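## Task

Move the roll of masking tape onto the coffee table in the adjoining room so it stays there unaided once the robot lets go; the robot must not tip over or finish leaning.

## Robot and tools

The robot is a simulated Hello Robot Stretch 4, about 1.6 m tall. It has one arm on an omni-wheel base: a mast lift, an arm that telescopes forward, a three-joint wrist and a two-finger gripper. The base rim is within 0.23 m of the base origin. Each scene starts fresh with its own room and task. Scene 1 is the tape; scene 2's task (the mug) is stated in scene 1's finished_scene result. A loose object may occasionally be nudged by something else.

Frames. The base frame sits on the floor under the base centre: x forward, y left, z up. hand_pose is reported in this frame. It is a point between the open fingertips, and with all wrist joints at zero its axes match the base frame's. The printed value can be slightly wrong. The odometry frame is the base frame as it was when the scene began. base_odometry counts only wheel turns, so slip shows up as travel. Heading runs from -3.142 to 3.142, positive to the left.

execute_actions takes "actions", a list with exactly one action or an empty list; an empty list only reports state and images. It also takes "cameras": a list from head_camera, head_left_camera, head_right_camera, wrist_camera, or all. Leaving it out, null or ["all"] returns every camera; [] returns none. The "pictures" line lists the returned images in order.

An action holds "base", "joints", or both, and may add "pace" and "contact_limits". Alternatively it holds only {"end_of_arm": "enable_torque"}. The motions in one action start together but may finish at different times.

"base" is a relative move from where the base last reported itself, with exactly one key:
- translate_m: metres, -2 to 2, forward positive.
- strafe_m: metres, -2 to 2, left positive.
- rotate_rad: radians, -3.2 to 3.2, counter-clockwise (left) positive.

"joints" is a dict of absolute targets by name; the ± values are the tolerance for "done":
- lift_m: 0 to 1.2 m, ±0.004.
- arm_m: extension, 0 to 0.55 m, ±0.004.
- wrist_yaw_rad: -1.134 to 4.276, ±0.02. 0 points forward, positive turns left, 3.14 is folded back; above 3.4 the arm may obstruct.
- wrist_pitch_rad: -1.117 to 4.259, ±0.05. 0 is level, 1.57 points down.
- wrist_roll_rad: -1.117 to 4.259, ±0.02. At 0 the fingers are at equal height; positive rolls clockwise viewed from behind.
- gripper_m: fingertip gap, -0.038 to 0.141, ±0.004. Values below 0 press the fingers together.

A joint target outside its range is clipped to the limit and the result says so. Any other bad value or unknown key rejects the whole call and nothing moves. A single action can last at most 15 s.

"pace" is "slow", "default", "fast" or "max". For the base these give 0.1, 0.3, 0.4 or 0.6 m/s and 1, 2, 3 or 4 rad/s. With lift_m above 0.2, base speed is further capped, down to 0.3 m/s and 1 rad/s at lift 1.2.

"contact_limits" accepts only arm_m, from 0 (lightest) to 0.75 (firmest), default 0.5. It sets how hard the arm may push before it stops.

Start of scene: send lift_m 0.4 and wrist_yaw_rad 0 in one action to unfold the wrist.

Other tools:
- wait: seconds, 0 to 10. Commands nothing and returns state and images.
- zoom_image: camera plus region [x0,y0,x1,y1] in pixels from the top-left corner, at most 504x504. Works only on a camera with a full image in the latest result.
- finished_scene: scene 1 or 2. Ends the scene for good and reports success. Everything must be placed and stable first. Replying without a tool call ends all remaining scenes.

Result lines:
- base_status and joint_status say how each commanded motion ended. "done" for the base means the wheels turned the commanded amount, even if they slipped.
- "off_target": the part rests away from its target and may still be pushing.
- "contact_stop_at_<key>": the part hit something; it drops its target and may go slack.
- "limit_stop_at_<name>": a built-in limit stopped the motion.
- "limit_stop_at_tilt": the robot leans over 6 degrees; lift, arm and wheels go slack until it leans less.
- "limit_stop_at_own_body": self-collision; move that joint away from the body. Likely when pitch is below -0.2 and roll is below -0.4 or above 4.
- "torque_fault": a wrist or gripper motor maxed out and went limp; send enable_torque.
- on_its_own: covers uncommanded parts; "held at" is a held target, not the joint's position.
- Joints or base left out of an action may still be pushing toward old targets without that showing in the statuses.
- If any call reports a stop, the rest of that reply's execute_actions, wait and finished_scene calls are skipped.

Sensors:
- lidar_m: 12 distances for 30-degree sectors, counter-clockwise from straight ahead (1st ahead, 4th left, 7th behind, 10th right). "-" means nothing seen, or something closer than 0.25 m. It covers about 0.15 m up to robot height, so it sees tabletops. It misses glass, thin legs and much of the area behind the robot.
- wrist_depth_mm: a 7x7 grid of median depths, 100 to 2000 mm; it includes the robot's own body.
- turned_by_wheels vs turned_by_imu: a difference above ~0.1 rad means a collision or slip, and heading has drifted by about wheels minus imu.
- base_tilt: forward/right degrees, with a fixed bias of up to ~1.5.
- motor_effort: percent of maximum, with the peak in brackets; noisy, with small fixed offsets. For wheel_0, wheel_1 and wheel_2, positive means turning right.

Gripping: command a gripper_m below the object's width. Going lower squeezes harder and pulls the object toward the wrist. The gripper reading and "done" don't prove you're holding anything; at commands of 0 or above, look for a clear jump in gripper effort. Fingertips stuck on a surface: raise the lift.

Calibration: the camera_calibration gives OpenCV intrinsics and T_world_to_cam, where "world" is the base frame. Values hold for scene 1's start, have small per-scene errors, and results list changed poses. The wrist camera's error increases with arm extension.

Avoid:
- Turning or driving with more than 1 kg held and arm_m above 0.2, especially at fast or max.
- Steady pushes or pulls, particularly with the gripper high or a high contact limit.
- Pressing the gripper into things during base or arm moves.
- Dropping the mug from height or leaving it tipped; lower objects until they rest, then open the gripper and withdraw.



Each tool is called after "Request:" by a JSON object that holds its "api" and its "payload".

## Session

I'll start by looking at the current state and images.

Request:
{"api": "execute_actions", "payload": {"actions": []}}

Scene clock: 0.00 s.
base_odometry: x=+0.000 y=+0.000 heading=+0.000 (m, m, rad; odometry frame)
turned_by_wheels: +0.000 (rad since the last result)
turned_by_imu: +0.000 (rad since the last result)
base_tilt: forward=-0.1 right=-0.1 (deg)
lidar_m: 0.73 0.72 0.84 0.96 0.96 1.11 1.51 2.98 0.88 0.72 0.73 0.84
base_status: not commanded
joint_positions: lift_m=+0.127 arm_m=-0.002 wrist_yaw_rad=+3.253 wrist_pitch_rad=-0.003 wrist_roll_rad=+0.017 gripper_m=+0.057
joint_status: not commanded
motor_effort: lift_m=+18 arm_m=+0 wrist_yaw_rad=+1 wrist_pitch_rad=-8 wrist_roll_rad=+1 gripper_m=-3 wheel_0=+0 wheel_1=+0 wheel_2=+0 (%)
hand_pose: x=-0.1275 y=+0.0547 z=+0.3063 quat_wxyz=(-0.056, +0.001, +0.009, +0.998) (m; base frame)
wrist_depth_mm: - - 136 - - 1430 1078 / - - 135 - - 1464 1098 / - - 132 240 - 1430 1098 / - 114 137 - - 1499 1118 / 183 1983 - - - 1537 1138 / 193 1281 205 1281 196 1182 1008 / 191 820 798 126 820 723 768
pictures: head_camera, head_left_camera, head_right_camera, wrist_camera
Images, in order (width x height): head_camera 420x560, head_left_camera 420x672, head_right_camera 420x672, wrist_camera 616x392.

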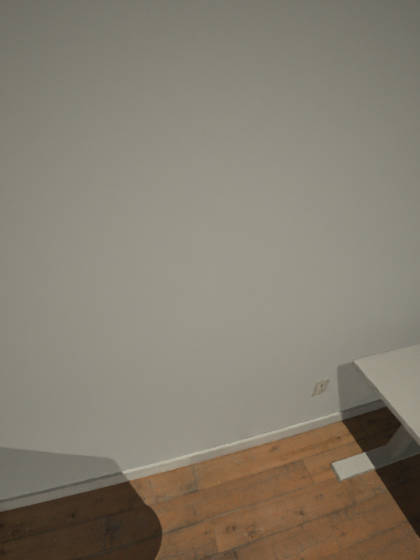

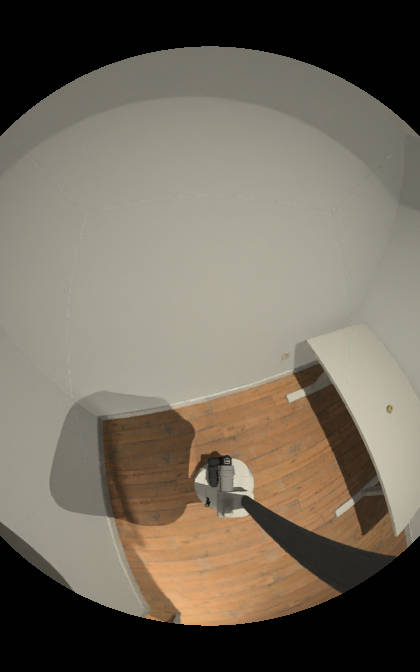

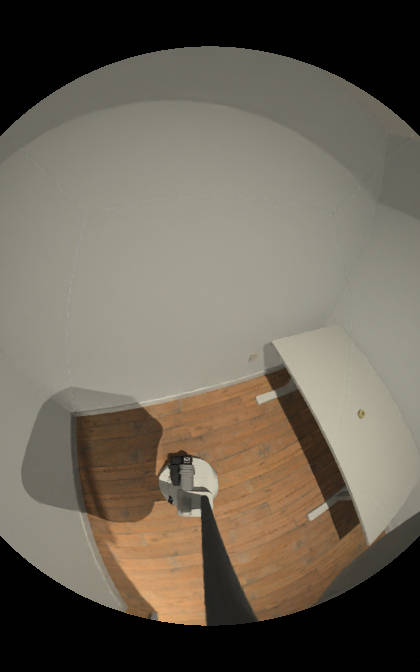

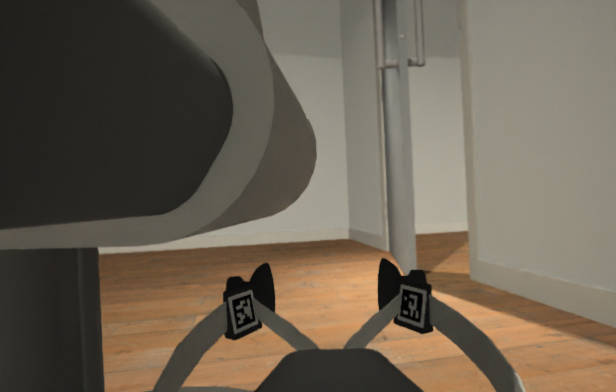

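Request:
{"api": "zoom_image", "payload": {"camera": "head_right_camera", "region": [300, 360, 420, 470]}}

Region (300, 360, 420, 470) of head_right_camera's 420x672 image, scaled by 4.200, with more detail than that image has; it fills the top 462 rows of this view, and the rest is white.

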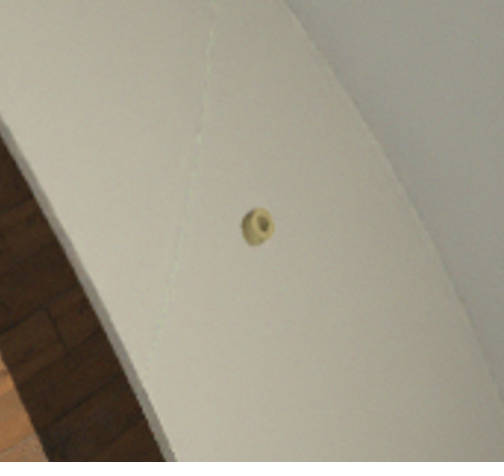

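Request:
{"api": "execute_actions", "payload": {"actions": [{"base": {"rotate_rad": -1.33}, "joints": {"lift_m": 0.85, "wrist_yaw_rad": 0, "gripper_m": 0.12}, "pace": "fast"}]}}

Scene clock: 50.37 s.
base_odometry: x=+0.000 y=+0.000 heading=-1.330 (m, m, rad; odometry frame)
turned_by_wheels: -1.330 (rad since the last result)
turned_by_imu: -1.344 (rad since the last result)
base_tilt: forward=-0.2 right=-0.2 (deg)
lidar_m: 0.72 0.75 0.77 0.74 0.76 0.98 0.95 1.00 1.33 2.98 1.13 0.80
base_status: done
joint_positions: lift_m=+0.850 arm_m=-0.002 wrist_yaw_rad=+0.000 wrist_pitch_rad=-0.003 wrist_roll_rad=+0.017 gripper_m=+0.120
joint_status: all done
motor_effort: lift_m=+21(25) arm_m=+0(0) wrist_yaw_rad=+0(4) wrist_pitch_rad=-8(8) wrist_roll_rad=+2(2) gripper_m=+1(5) wheel_0=+1(12) wheel_1=+2(16) wheel_2=-1(9) (%)
hand_pose: x=+0.4575 y=-0.0873 z=+1.0289 quat_wxyz=(+1.000, +0.009, -0.001, +0.000) (m; base frame)
wrist_depth_mm: 1281 1281 1308 1308 1336 1366 1397 / 1308 1281 1308 1336 1308 1397 1366 / 1281 1308 1336 1336 1336 1397 1366 / 1308 1308 1336 1336 1336 1397 1366 / 1281 1281 1336 1336 1366 1336 1397 / 1255 1308 203 1255 1205 203 1308 / 878 809 854 125 798 741 768
pictures: head_camera, head_left_camera, head_right_camera, wrist_camera
camera_calibration (this result's frames):
wrist_camera: T_world_to_cam=[[0.0165745, -0.999167, -0.037283, -0.0482259], [0.00768218, 0.0374143, -0.99927, 1.08758], [0.999833, 0.016276, 0.0082959, -0.238094], [0, 0, 0, 1]] pos_world=[0.230498, -0.0850014, 1.08696]
Images, in order (width x height): head_camera 420x560, head_left_camera 420x672, head_right_camera 420x672, wrist_camera 616x392.

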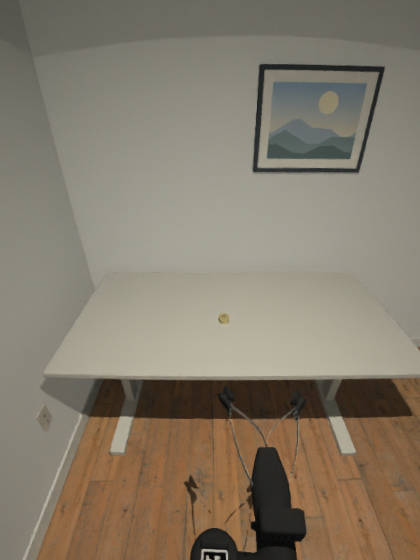

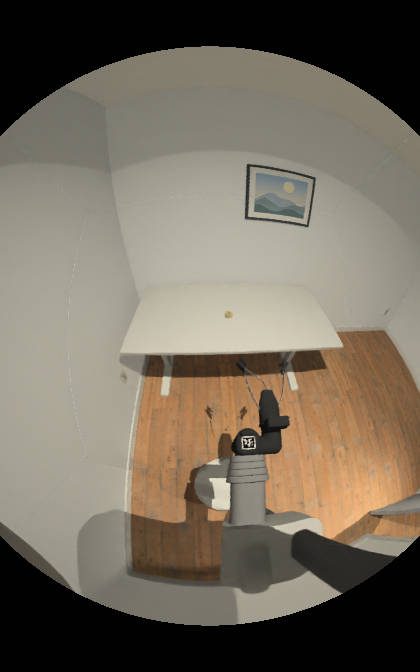

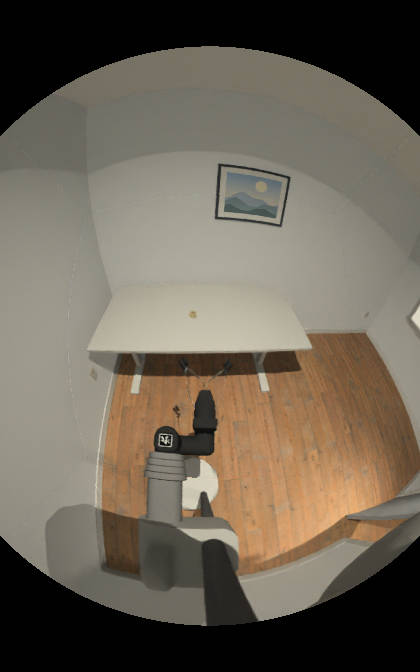

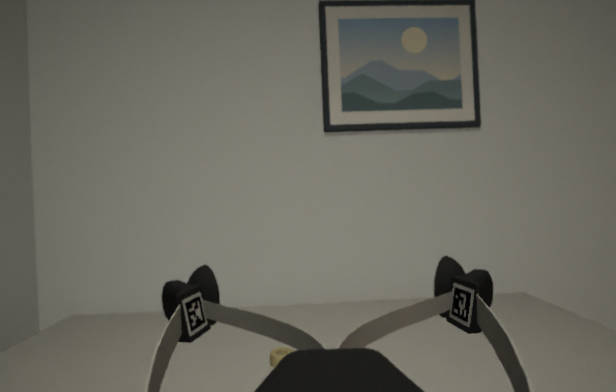

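Request:
{"api": "zoom_image", "payload": {"camera": "head_camera", "region": [180, 285, 270, 355]}}

Request:
{"api": "zoom_image", "payload": {"camera": "wrist_camera", "region": [230, 310, 350, 392]}}

Region (180, 285, 270, 355) of head_camera's 420x560 image, scaled by 5.600, with more detail than that image has.

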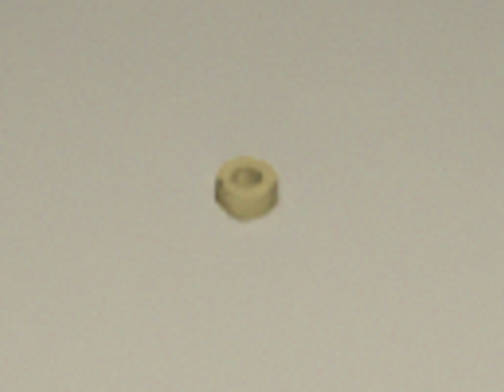

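Region (230, 310, 350, 392) of wrist_camera's 616x392 image, scaled by 4.200; it fills the top 344 rows of this view, and the rest is white.

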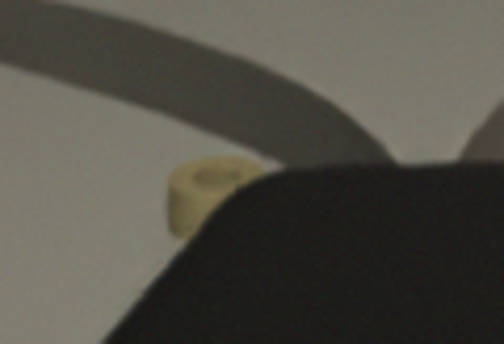

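Request:
{"api": "execute_actions", "payload": {"actions": [{"base": {"translate_m": 0.3}, "joints": {"lift_m": 0.95, "arm_m": 0.3, "wrist_yaw_rad": 0.3, "wrist_pitch_rad": 1.0, "gripper_m": 0.13}, "pace": "fast"}]}}

Scene clock: 139.23 s.
base_odometry: x=+0.072 y=-0.291 heading=-1.329 (m, m, rad; odometry frame)
turned_by_wheels: +0.001 (rad since the last result)
turned_by_imu: +0.002 (rad since the last result)
base_tilt: forward=-0.2 right=-0.2 (deg)
lidar_m: 0.42 0.44 0.60 0.75 0.79 1.05 1.24 1.31 1.66 2.94 0.66 0.46
base_status: done
joint_positions: lift_m=+0.950 arm_m=+0.299 wrist_yaw_rad=+0.300 wrist_pitch_rad=+1.001 wrist_roll_rad=+0.017 gripper_m=+0.130
joint_status: all done
motor_effort: lift_m=+21(22) arm_m=+8(9) wrist_yaw_rad=+1(10) wrist_pitch_rad=-5(6) wrist_roll_rad=+3(2) gripper_m=-4(0) wheel_0=+4(7) wheel_1=+6(10) wheel_2=-2(16) (%)
hand_pose: x=+0.6440 y=-0.0375 z=+0.8851 quat_wxyz=(+0.868, -0.064, +0.476, +0.127) (m; base frame)
wrist_depth_mm: 668 654 640 634 615 615 603 / 585 569 564 559 554 544 539 / 525 512 508 500 496 488 480 / 473 466 462 459 452 442 439 / 427 424 421 413 410 407 402 / 397 384 215 382 379 196 373 / 362 357 359 124 351 343 345
pictures: head_camera, head_left_camera, head_right_camera, wrist_camera
camera_calibration (this result's frames):
wrist_camera: T_world_to_cam=[[0.273663, -0.961237, -0.0336414, -0.174295], [-0.812449, -0.2123, -0.543005, 1.05561], [0.514815, 0.175933, -0.839055, 0.644147], [0, 0, 0, 1]] pos_world=[0.573709, -0.05676, 1.10781]
Images, in order (width x height): head_camera 420x560, head_left_camera 420x672, head_right_camera 420x672, wrist_camera 616x392.

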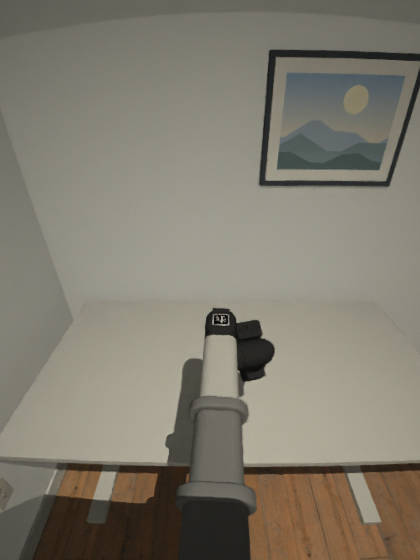

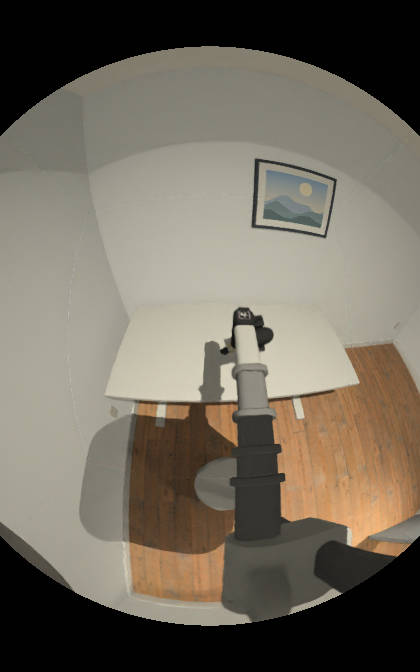

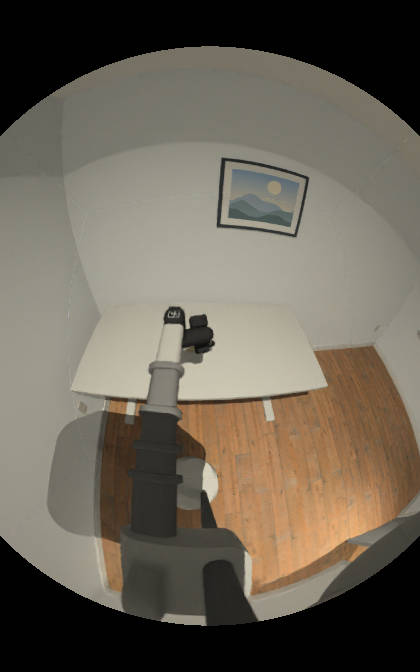

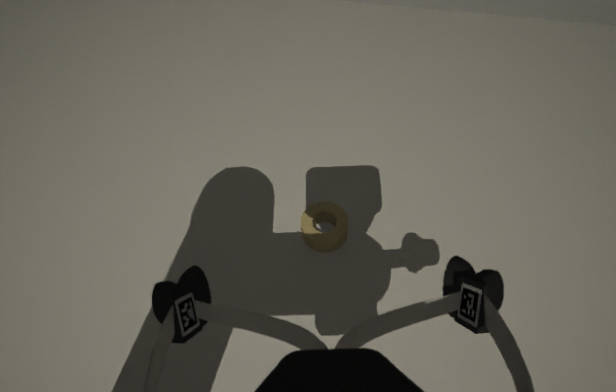

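Request:
{"api": "zoom_image", "payload": {"camera": "wrist_camera", "region": [270, 180, 390, 275]}}

Region (270, 180, 390, 275) of wrist_camera's 616x392 image, scaled by 4.200; it fills the top 399 rows of this view, and the rest is white.

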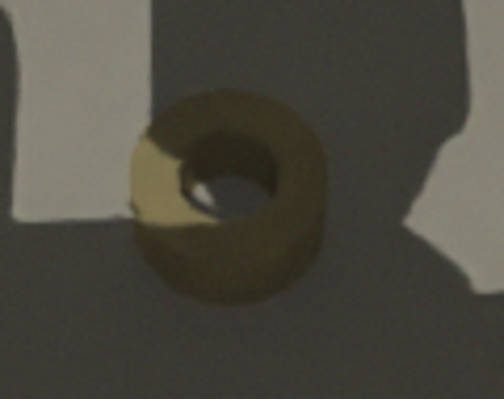

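Request:
{"api": "zoom_image", "payload": {"camera": "wrist_camera", "region": [130, 240, 530, 392]}}

Region (130, 240, 530, 392) of wrist_camera's 616x392 image, scaled by 1.260; it fills the top 192 rows of this view, and the rest is white.

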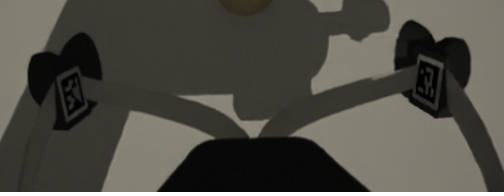

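Request:
{"api": "execute_actions", "payload": {"actions": [{"joints": {"lift_m": 0.86, "arm_m": 0.418, "wrist_yaw_rad": 0.48}, "pace": "fast"}], "cameras": ["wrist_camera", "head_right_camera"]}}

Scene clock: 231.43 s.
base_odometry: x=+0.072 y=-0.291 heading=-1.329 (m, m, rad; odometry frame)
turned_by_wheels: +0.000 (rad since the last result)
turned_by_imu: +0.001 (rad since the last result)
base_tilt: forward=-0.2 right=-0.2 (deg)
lidar_m: 0.42 0.46 0.61 0.73 0.76 1.03 1.26 1.30 1.66 2.94 0.65 0.47
base_status: not commanded
joint_positions: lift_m=+0.860 arm_m=+0.417 wrist_yaw_rad=+0.480 wrist_pitch_rad=+1.001 wrist_roll_rad=+0.017 gripper_m=+0.130
joint_status: all done
motor_effort: lift_m=+16(18) arm_m=+8(8) wrist_yaw_rad=+1(7) wrist_pitch_rad=-6(4) wrist_roll_rad=+2(0) gripper_m=-2(1) wheel_0=+3(4) wheel_1=+5(6) wheel_2=-2(2) (%)
hand_pose: x=+0.7658 y=-0.0057 z=+0.7955 quat_wxyz=(+0.853, -0.107, +0.468, +0.205) (m; base frame)
wrist_depth_mm: 508 496 484 480 473 469 462 / 449 442 433 430 418 413 410 / 399 397 387 384 379 370 368 / 364 355 349 345 343 340 334 / 329 325 322 319 315 312 307 / 301 296 216 279 290 196 283 / 279 274 274 124 271 264 264
pictures: head_right_camera, wrist_camera
camera_calibration (this result's frames):
wrist_camera: T_world_to_cam=[[0.441124, -0.896816, -0.0336357, -0.30797], [-0.761518, -0.354216, -0.542791, 1.07263], [0.474869, 0.265052, -0.839194, 0.53185], [0, 0, 0, 1]] pos_world=[0.700121, -0.0372179, 1.01818]
Images, in order (width x height): head_right_camera 420x672, wrist_camera 616x392.

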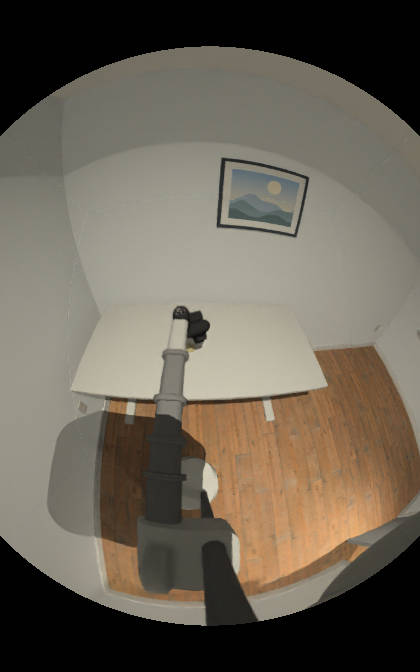

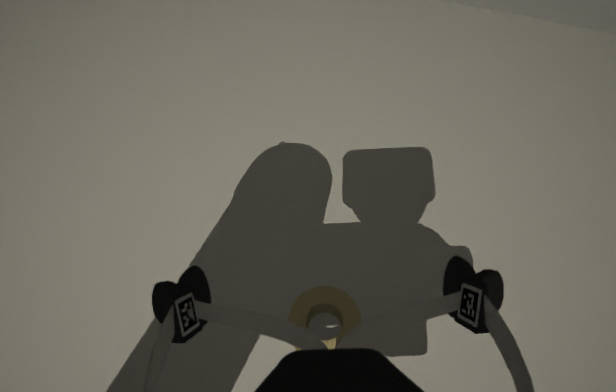

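Request:
{"api": "zoom_image", "payload": {"camera": "wrist_camera", "region": [260, 260, 400, 372]}}

Region (260, 260, 400, 372) of wrist_camera's 616x392 image, scaled by 3.600; it fills the top 403 rows of this view, and the rest is white.

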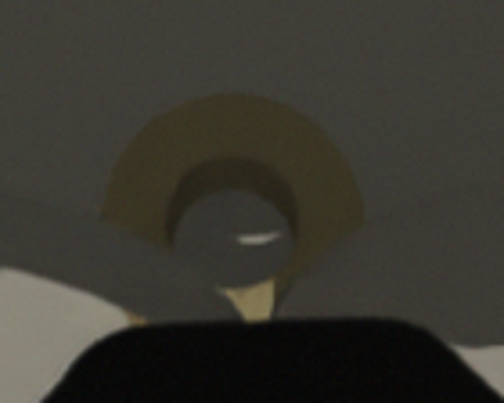

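Request:
{"api": "zoom_image", "payload": {"camera": "wrist_camera", "region": [140, 250, 260, 360]}}

Request:
{"api": "zoom_image", "payload": {"camera": "wrist_camera", "region": [410, 240, 530, 350]}}

Region (140, 250, 260, 360) of wrist_camera's 616x392 image, scaled by 4.200; it fills the top 462 rows of this view, and the rest is white.

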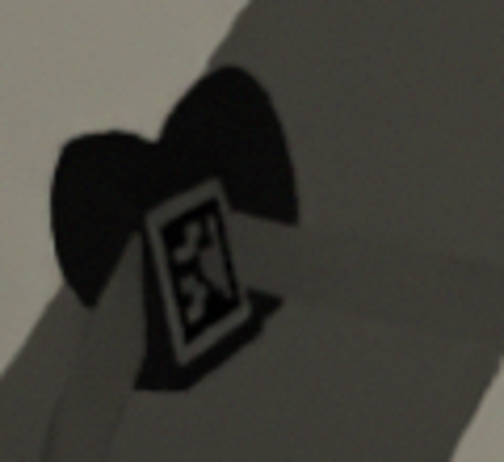

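Region (410, 240, 530, 350) of wrist_camera's 616x392 image, scaled by 4.200; it fills the top 462 rows of this view, and the rest is white.

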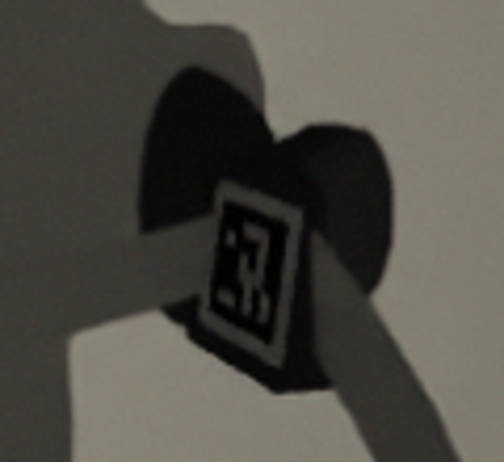

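Request:
{"api": "execute_actions", "payload": {"actions": [{"joints": {"lift_m": 0.816, "gripper_m": 0.09}}], "cameras": ["wrist_camera"]}}

Scene clock: 280.47 s.
base_odometry: x=+0.072 y=-0.291 heading=-1.329 (m, m, rad; odometry frame)
turned_by_wheels: +0.000 (rad since the last result)
turned_by_imu: +0.001 (rad since the last result)
base_tilt: forward=-0.2 right=-0.1 (deg)
lidar_m: 0.41 0.45 0.59 0.73 0.77 1.03 1.25 1.31 1.67 2.96 0.68 0.45
base_status: not commanded
joint_positions: lift_m=+0.816 arm_m=+0.417 wrist_yaw_rad=+0.480 wrist_pitch_rad=+1.001 wrist_roll_rad=+0.017 gripper_m=+0.090
joint_status: all done
motor_effort: lift_m=+16(20) arm_m=+8(9) wrist_yaw_rad=+0(0) wrist_pitch_rad=-4(5) wrist_roll_rad=+2(2) gripper_m=-1(1) wheel_0=+4(4) wheel_1=+6(6) wheel_2=-2(2) (%)
hand_pose: x=+0.7658 y=-0.0057 z=+0.7515 quat_wxyz=(+0.853, -0.107, +0.468, +0.205) (m; base frame)
wrist_depth_mm: 433 424 413 410 404 397 392 / 379 375 370 359 357 351 347 / 340 338 330 324 320 319 314 / 306 303 298 293 291 287 283 / 281 278 274 271 267 265 262 / 257 254 203 230 216 238 241 / 237 236 231 126 229 223 225
pictures: wrist_camera
camera_calibration (this result's frames):
wrist_camera: T_world_to_cam=[[0.441124, -0.896816, -0.0336356, -0.309451], [-0.761518, -0.354216, -0.542791, 1.04875], [0.474869, 0.265052, -0.839194, 0.494933], [0, 0, 0, 1]] pos_world=[0.700122, -0.0372179, 0.974191]
Images, in order (width x height): wrist_camera 616x392.

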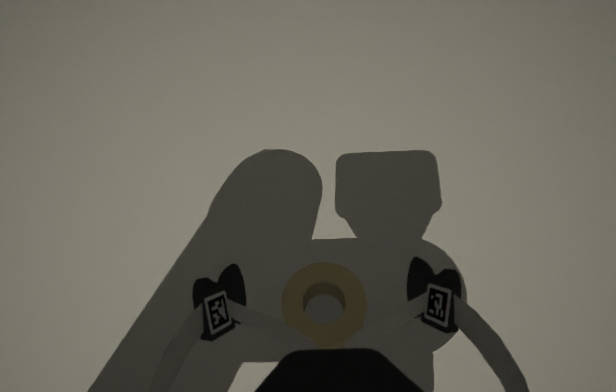

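Request:
{"api": "zoom_image", "payload": {"camera": "wrist_camera", "region": [180, 230, 480, 392]}}

Region (180, 230, 480, 392) of wrist_camera's 616x392 image, scaled by 1.680; it fills the top 272 rows of this view, and the rest is white.

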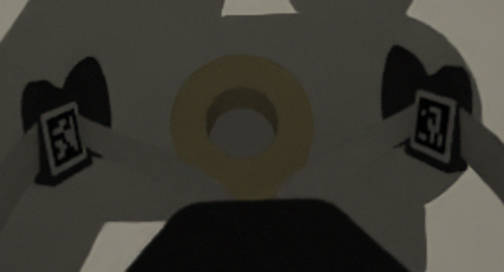

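Request:
{"api": "execute_actions", "payload": {"actions": [{"joints": {"lift_m": 0.81, "arm_m": 0.411, "gripper_m": 0.062}}], "cameras": ["wrist_camera"]}}

Scene clock: 313.80 s.
base_odometry: x=+0.072 y=-0.291 heading=-1.329 (m, m, rad; odometry frame)
turned_by_wheels: +0.000 (rad since the last result)
turned_by_imu: +0.001 (rad since the last result)
base_tilt: forward=-0.3 right=-0.1 (deg)
lidar_m: 0.43 0.45 0.61 0.74 0.78 1.06 1.26 1.31 1.67 2.93 0.65 0.46
base_status: not commanded
joint_positions: lift_m=+0.810 arm_m=+0.412 wrist_yaw_rad=+0.480 wrist_pitch_rad=+1.001 wrist_roll_rad=+0.017 gripper_m=+0.062
joint_status: all done
motor_effort: lift_m=+16(16) arm_m=-9(8) wrist_yaw_rad=+0(0) wrist_pitch_rad=-5(4) wrist_roll_rad=+2(3) gripper_m=-5(1) wheel_0=+4(3) wheel_1=+6(6) wheel_2=-2(2) (%)
hand_pose: x=+0.7617 y=-0.0057 z=+0.7455 quat_wxyz=(+0.853, -0.107, +0.468, +0.205) (m; base frame)
wrist_depth_mm: 418 415 407 399 392 389 382 / 373 364 357 353 347 343 340 / 330 327 322 317 315 307 304 / 298 294 293 287 285 281 278 / 273 270 266 264 262 258 254 / 250 249 202 219 195 238 236 / 231 230 224 126 223 216 219
pictures: wrist_camera
camera_calibration (this result's frames):
wrist_camera: T_world_to_cam=[[0.441125, -0.896815, -0.0336356, -0.307833], [-0.761517, -0.354218, -0.54279, 1.04236], [0.474868, 0.265053, -0.839195, 0.491872], [0, 0, 0, 1]] pos_world=[0.695997, -0.0372177, 0.968208]
Images, in order (width x height): wrist_camera 616x392.

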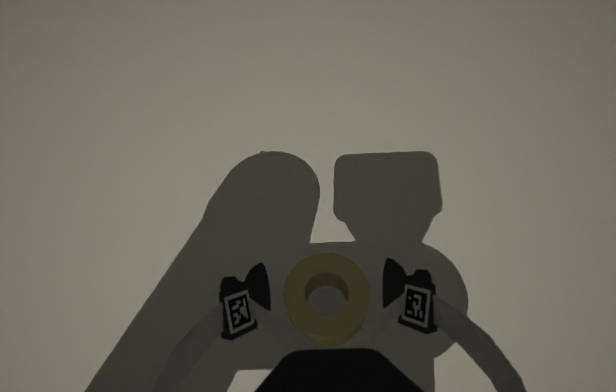

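Request:
{"api": "execute_actions", "payload": {"actions": [{"joints": {"gripper_m": 0.005}}], "cameras": ["wrist_camera"]}}

Scene clock: 319.73 s.
base_odometry: x=+0.072 y=-0.291 heading=-1.329 (m, m, rad; odometry frame)
turned_by_wheels: +0.000 (rad since the last result)
turned_by_imu: +0.001 (rad since the last result)
base_tilt: forward=-0.3 right=-0.1 (deg)
lidar_m: 0.43 0.44 0.61 0.75 0.78 1.05 1.26 1.32 1.67 2.95 0.65 0.45
base_status: not commanded
joint_positions: lift_m=+0.810 arm_m=+0.412 wrist_yaw_rad=+0.480 wrist_pitch_rad=+1.001 wrist_roll_rad=+0.017 gripper_m=+0.005
joint_status: all done
motor_effort: lift_m=+16(16) arm_m=-9(8) wrist_yaw_rad=+0(0) wrist_pitch_rad=-4(5) wrist_roll_rad=+3(2) gripper_m=-20(17) wheel_0=+4(4) wheel_1=+5(6) wheel_2=-2(2) (%)
hand_pose: x=+0.7617 y=-0.0057 z=+0.7455 quat_wxyz=(+0.853, -0.107, +0.468, +0.205) (m; base frame)
wrist_depth_mm: 424 413 404 397 392 384 384 / 370 364 357 353 351 343 338 / 332 327 322 317 314 310 306 / 298 296 291 289 285 282 277 / 272 270 265 264 260 257 254 / 251 248 189 213 200 236 236 / 232 224 225 122 223 216 218
pictures: wrist_camera
camera_calibration (this result's frames):
wrist_camera: T_world_to_cam=[[0.441126, -0.896815, -0.0336356, -0.307833], [-0.761517, -0.354218, -0.54279, 1.04236], [0.474868, 0.265053, -0.839195, 0.491873], [0, 0, 0, 1]] pos_world=[0.695997, -0.0372177, 0.968208]
Images, in order (width x height): wrist_camera 616x392.

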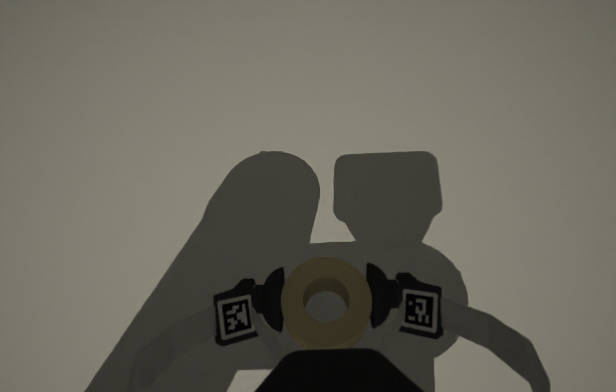

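Request:
{"api": "execute_actions", "payload": {"actions": [{"joints": {"lift_m": 0.86}, "pace": "fast"}], "cameras": ["wrist_camera"]}}

Request:
{"api": "execute_actions", "payload": {"actions": [{"base": {"rotate_rad": -2.1}, "joints": {"arm_m": 0.0}, "pace": "default"}]}}

Scene clock: 387.47 s.
base_odometry: x=+0.072 y=-0.291 heading=-1.329 (m, m, rad; odometry frame)
turned_by_wheels: +0.000 (rad since the last result)
turned_by_imu: +0.001 (rad since the last result)
base_tilt: forward=-0.1 right=-0.1 (deg)
lidar_m: 0.43 0.46 0.59 0.76 0.79 1.04 1.25 1.30 1.66 2.95 0.65 0.47
base_status: not commanded
joint_positions: lift_m=+0.860 arm_m=+0.412 wrist_yaw_rad=+0.480 wrist_pitch_rad=+1.001 wrist_roll_rad=+0.017 gripper_m=+0.005
joint_status: all done
motor_effort: lift_m=+20(20) arm_m=-8(8) wrist_yaw_rad=+1(1) wrist_pitch_rad=-4(6) wrist_roll_rad=-1(0) gripper_m=-18(23) wheel_0=+4(4) wheel_1=+6(6) wheel_2=-2(2) (%)
hand_pose: x=+0.7617 y=-0.0057 z=+0.7951 quat_wxyz=(+0.853, -0.107, +0.468, +0.205) (m; base frame)
wrist_depth_mm: 508 496 492 480 466 466 459 / 449 436 433 424 421 410 407 / 399 392 387 382 377 373 368 / 359 353 351 347 343 338 334 / 329 325 320 319 314 310 306 / 303 298 189 214 200 283 283 / 279 270 271 122 268 262 263
pictures: wrist_camera
camera_calibration (this result's frames):
wrist_camera: T_world_to_cam=[[0.441125, -0.896815, -0.0336352, -0.306164], [-0.761528, -0.354223, -0.542772, 1.06927], [0.474852, 0.265044, -0.839206, 0.53351], [0, 0, 0, 1]] pos_world=[0.695994, -0.0372179, 1.01779]
Images, in order (width x height): wrist_camera 616x392.

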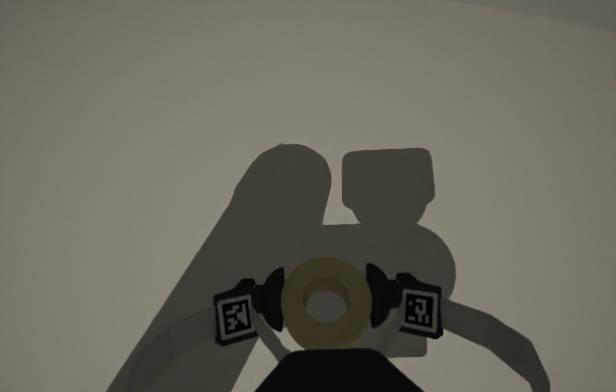

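Scene clock: 389.80 s.
base_odometry: x=+0.072 y=-0.291 heading=+2.855 (m, m, rad; odometry frame)
turned_by_wheels: -2.099 (rad since the last result)
turned_by_imu: -2.124 (rad since the last result)
base_tilt: forward=-0.2 right=-0.2 (deg)
lidar_m: 1.65 2.95 0.67 0.45 0.41 0.45 0.60 0.75 0.79 1.06 1.27 1.29
base_status: done
joint_positions: lift_m=+0.860 arm_m=+0.001 wrist_yaw_rad=+0.480 wrist_pitch_rad=+1.002 wrist_roll_rad=+0.017 gripper_m=+0.005
joint_status: all done
motor_effort: lift_m=+20(21) arm_m=-8(10) wrist_yaw_rad=+2(1) wrist_pitch_rad=-6(5) wrist_roll_rad=+1(2) gripper_m=-21(22) wheel_0=+4(9) wheel_1=+6(14) wheel_2=+1(11) (%)
hand_pose: x=+0.3506 y=-0.0058 z=+0.7951 quat_wxyz=(+0.853, -0.107, +0.468, +0.204) (m; base frame)
wrist_depth_mm: 1708 1756 1756 1661 1618 1618 1618 / 1499 1537 1430 1464 1499 1430 1397 / 1366 1366 1397 1336 1308 1308 1281 / 1281 1255 1229 1182 1205 1160 1138 / 1160 1138 1098 1118 1060 1078 1060 / 1042 1008 189 214 200 1008 991 / 976 931 946 122 931 904 917
pictures: head_camera, head_left_camera, head_right_camera, wrist_camera
camera_calibration (this result's frames):
wrist_camera: T_world_to_cam=[[0.440874, -0.896939, -0.0336256, -0.124826], [-0.761789, -0.354107, -0.542481, 0.756052], [0.474665, 0.264781, -0.839395, 0.728954], [0, 0, 0, 1]] pos_world=[0.284975, -0.0372515, 1.01783]
Images, in order (width x height): head_camera 420x560, head_left_camera 420x672, head_right_camera 420x672, wrist_camera 616x392.

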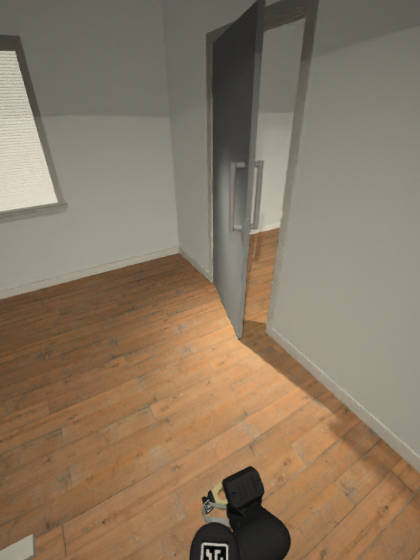

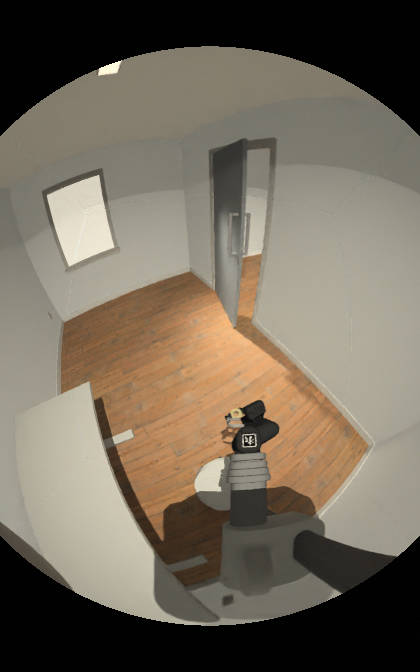

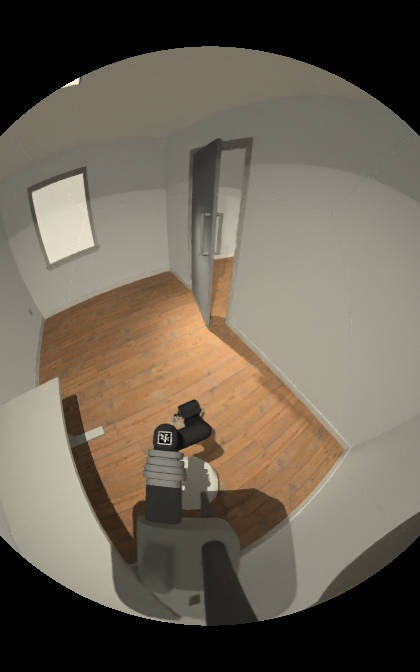

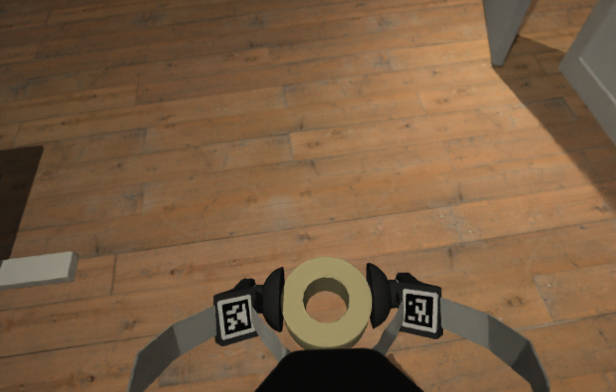

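Request:
{"api": "zoom_image", "payload": {"camera": "head_camera", "region": [170, 220, 330, 380]}}

Region (170, 220, 330, 380) of head_camera's 420x560 image, scaled by 3.150, with more detail than that image has.

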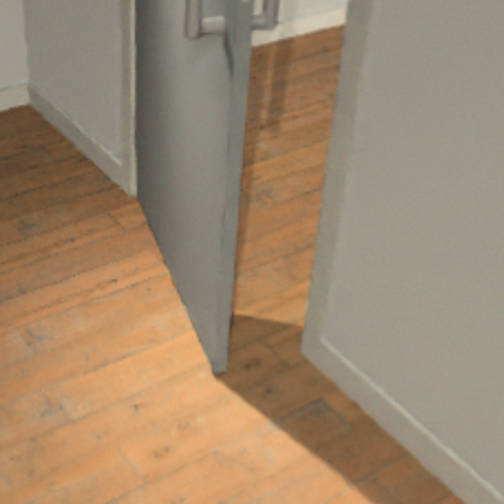

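Request:
{"api": "execute_actions", "payload": {"actions": [{"base": {"strafe_m": -0.27}, "joints": {"lift_m": 0.42, "arm_m": 0.15, "wrist_yaw_rad": -1.12, "wrist_pitch_rad": 1.57}, "pace": "fast"}], "cameras": ["head_camera", "wrist_camera"]}}

Scene clock: 512.00 s.
base_odometry: x=+0.148 y=-0.032 heading=+2.855 (m, m, rad; odometry frame)
turned_by_wheels: +0.000 (rad since the last result)
turned_by_imu: +0.001 (rad since the last result)
base_tilt: forward=-0.1 right=-0.1 (deg)
lidar_m: 1.42 3.12 0.99 0.69 0.65 0.67 0.65 0.61 0.63 0.82 1.03 1.07
base_status: done
joint_positions: lift_m=+0.420 arm_m=+0.149 wrist_yaw_rad=-1.114 wrist_pitch_rad=+1.570 wrist_roll_rad=+0.017 gripper_m=+0.005
joint_status: all done
joint sent to its limit — the command would take wrist_yaw_rad past its lower limit, so that joint was sent only as far as its limit.
motor_effort: lift_m=+16(21) arm_m=+8(9) wrist_yaw_rad=-2(8) wrist_pitch_rad=-1(2) wrist_roll_rad=+2(2) gripper_m=-23(22) wheel_0=+1(7) wheel_1=-2(16) wheel_2=+0(1) (%)
hand_pose: x=+0.2411 y=-0.0388 z=+0.3099 quat_wxyz=(+0.597, +0.379, +0.597, -0.379) (m; base frame)
wrist_depth_mm: 544 549 539 539 539 535 525 / 544 539 544 535 535 535 525 / 549 544 539 530 539 530 530 / 554 539 530 535 535 322 325 / 549 539 539 535 320 319 319 / 549 539 190 213 200 315 317 / 554 544 539 122 322 319 317
pictures: head_camera, wrist_camera
camera_calibration (this result's frames):
wrist_camera: T_world_to_cam=[[-0.913055, -0.40752, -0.01607, 0.217555], [-0.407485, 0.913195, -0.00558617, 0.195137], [0.0169515, 0.00144781, -0.999855, 0.53227], [0, 0, 0, 1]] pos_world=[0.269132, -0.0903105, 0.536779]
Images, in order (width x height): head_camera 420x560, wrist_camera 616x392.

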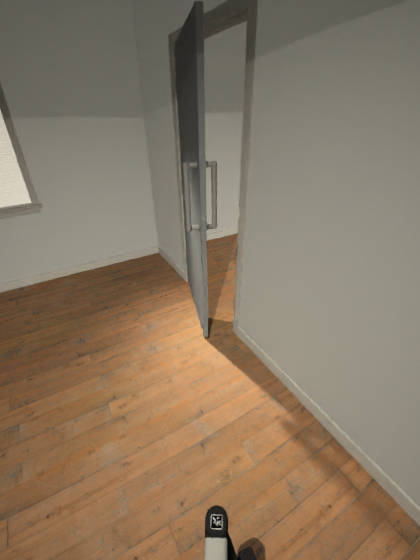

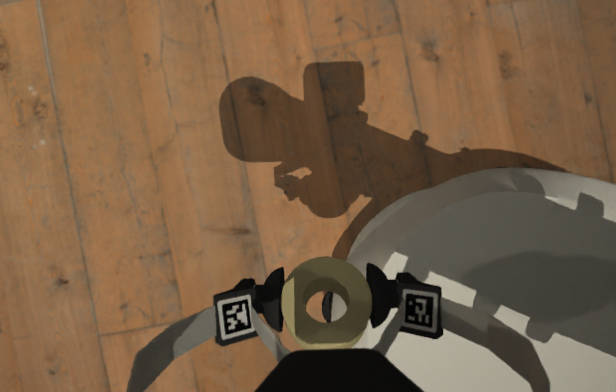

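Request:
{"api": "execute_actions", "payload": {"actions": [{"base": {"translate_m": 1.2}, "pace": "max"}]}}

Scene clock: 537.40 s.
base_odometry: x=-1.003 y=+0.307 heading=+2.855 (m, m, rad; odometry frame)
turned_by_wheels: +0.001 (rad since the last result)
turned_by_imu: +0.002 (rad since the last result)
base_tilt: forward=-0.2 right=-0.1 (deg)
lidar_m: 0.48 0.46 2.18 2.21 1.32 1.39 1.69 1.62 0.59 0.40 0.37 0.39
base_status: done
joint_positions: lift_m=+0.420 arm_m=+0.149 wrist_yaw_rad=-1.114 wrist_pitch_rad=+1.570 wrist_roll_rad=+0.017 gripper_m=+0.005
joint_status: not commanded
motor_effort: lift_m=+16(16) arm_m=+8(8) wrist_yaw_rad=+0(2) wrist_pitch_rad=+0(2) wrist_roll_rad=+1(2) gripper_m=-23(23) wheel_0=+3(9) wheel_1=+5(13) wheel_2=+0(16) (%)
hand_pose: x=+0.2412 y=-0.0388 z=+0.3099 quat_wxyz=(+0.597, +0.379, +0.597, -0.379) (m; base frame)
wrist_depth_mm: 307 347 379 415 449 473 525 / 549 449 504 535 539 535 530 / 549 544 535 539 535 535 525 / 544 544 539 535 535 320 322 / 549 539 539 539 322 320 317 / 394 539 189 213 200 317 317 / 549 544 539 122 322 320 315
pictures: head_camera, head_left_camera, head_right_camera, wrist_camera
camera_calibration (this result's frames):
wrist_camera: T_world_to_cam=[[-0.9131, -0.407419, -0.0160692, 0.217591], [-0.407383, 0.91324, -0.00556508, 0.195102], [0.0169424, 0.00146487, -0.999855, 0.532264], [0, 0, 0, 1]] pos_world=[0.269145, -0.0903037, 0.536769]
Images, in order (width x height): head_camera 420x560, head_left_camera 420x672, head_right_camera 420x672, wrist_camera 616x392.

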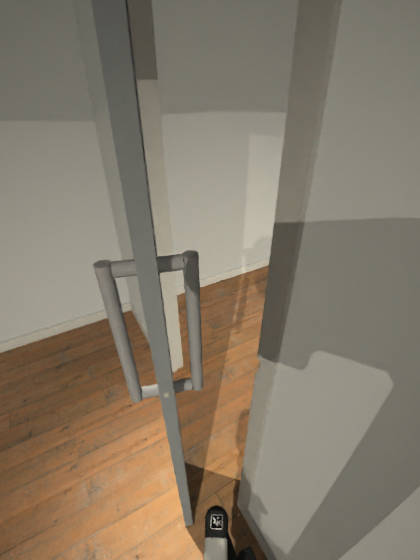

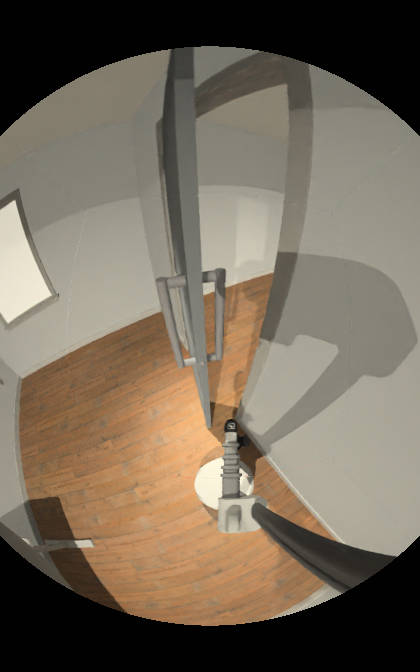

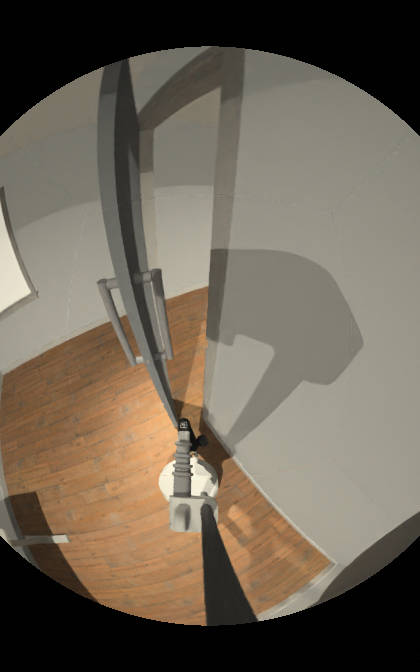

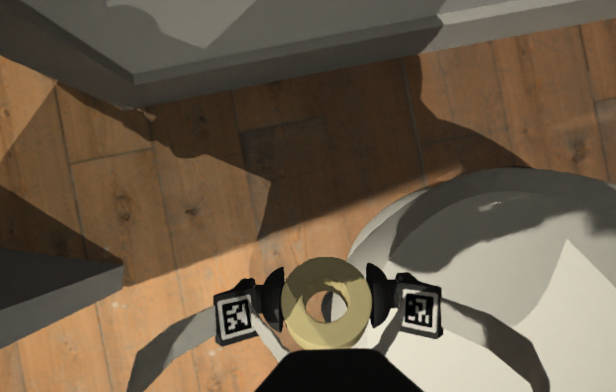

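Request:
{"api": "zoom_image", "payload": {"camera": "wrist_camera", "region": [60, 60, 300, 320]}}

Request:
{"api": "zoom_image", "payload": {"camera": "head_camera", "region": [150, 440, 290, 560]}}

Region (60, 60, 300, 320) of wrist_camera's 616x392 image, scaled by 1.938; it fills the left 465 columns of this view, and the rest is white.

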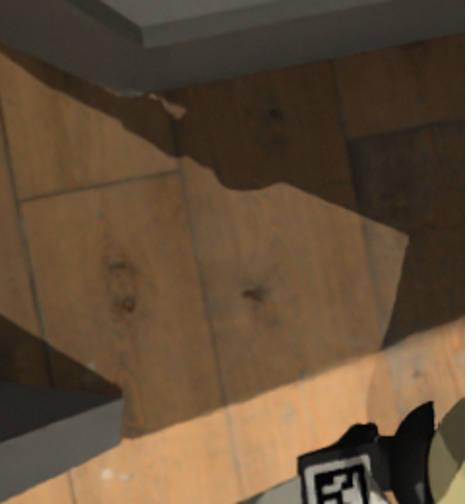

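Region (150, 440, 290, 560) of head_camera's 420x560 image, scaled by 3.600, with more detail than that image has; it fills the top 432 rows of this view, and the rest is white.

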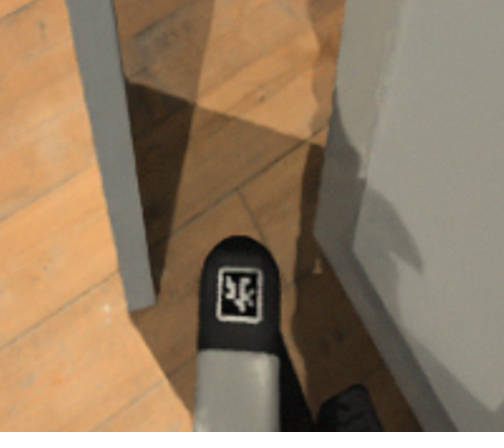

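Request:
{"api": "execute_actions", "payload": {"actions": [{"base": {"rotate_rad": 0.08}, "joints": {"arm_m": 0.4}, "contact_limits": {"arm_m": 0.2}, "pace": "fast"}], "cameras": ["head_camera", "wrist_camera"]}}

Scene clock: 589.33 s.
base_odometry: x=-1.003 y=+0.307 heading=+2.935 (m, m, rad; odometry frame)
turned_by_wheels: +0.080 (rad since the last result)
turned_by_imu: +0.082 (rad since the last result)
base_tilt: forward=-0.3 right=-0.1 (deg)
lidar_m: 0.48 0.53 2.23 2.18 1.30 1.39 1.66 1.40 0.52 0.41 0.36 0.39
base_status: done
joint_positions: lift_m=+0.420 arm_m=+0.399 wrist_yaw_rad=-1.114 wrist_pitch_rad=+1.570 wrist_roll_rad=+0.017 gripper_m=+0.005
joint_status: all done
motor_effort: lift_m=+17(16) arm_m=+8(8) wrist_yaw_rad=-1(1) wrist_pitch_rad=-1(1) wrist_roll_rad=+2(2) gripper_m=-21(20) wheel_0=+0(6) wheel_1=-2(8) wheel_2=-2(8) (%)
contact_limits: arm_m 0.2
hand_pose: x=+0.4911 y=-0.0388 z=+0.3099 quat_wxyz=(+0.597, +0.379, +0.597, -0.379) (m; base frame)
wrist_depth_mm: 539 539 535 145 151 193 202 / 544 544 535 235 258 307 338 / 549 535 544 535 512 530 525 / 539 539 535 535 539 530 525 / 549 539 539 535 535 539 530 / 359 410 189 215 200 530 477 / 273 274 315 122 530 530 387
pictures: head_camera, wrist_camera
camera_calibration (this result's frames):
wrist_camera: T_world_to_cam=[[-0.91319, -0.407216, -0.0160659, 0.445899], [-0.407183, 0.91333, -0.00547574, 0.296772], [0.0169033, 0.00154136, -0.999856, 0.528051], [0, 0, 0, 1]] pos_world=[0.519105, -0.0902877, 0.536764]
Images, in order (width x height): head_camera 420x560, wrist_camera 616x392.

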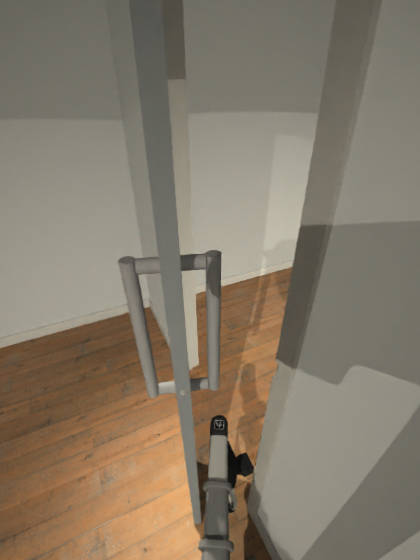

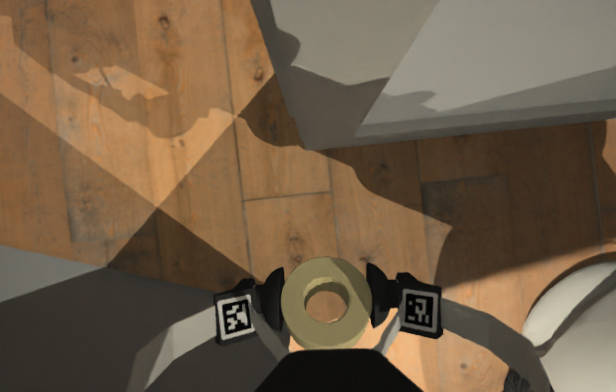

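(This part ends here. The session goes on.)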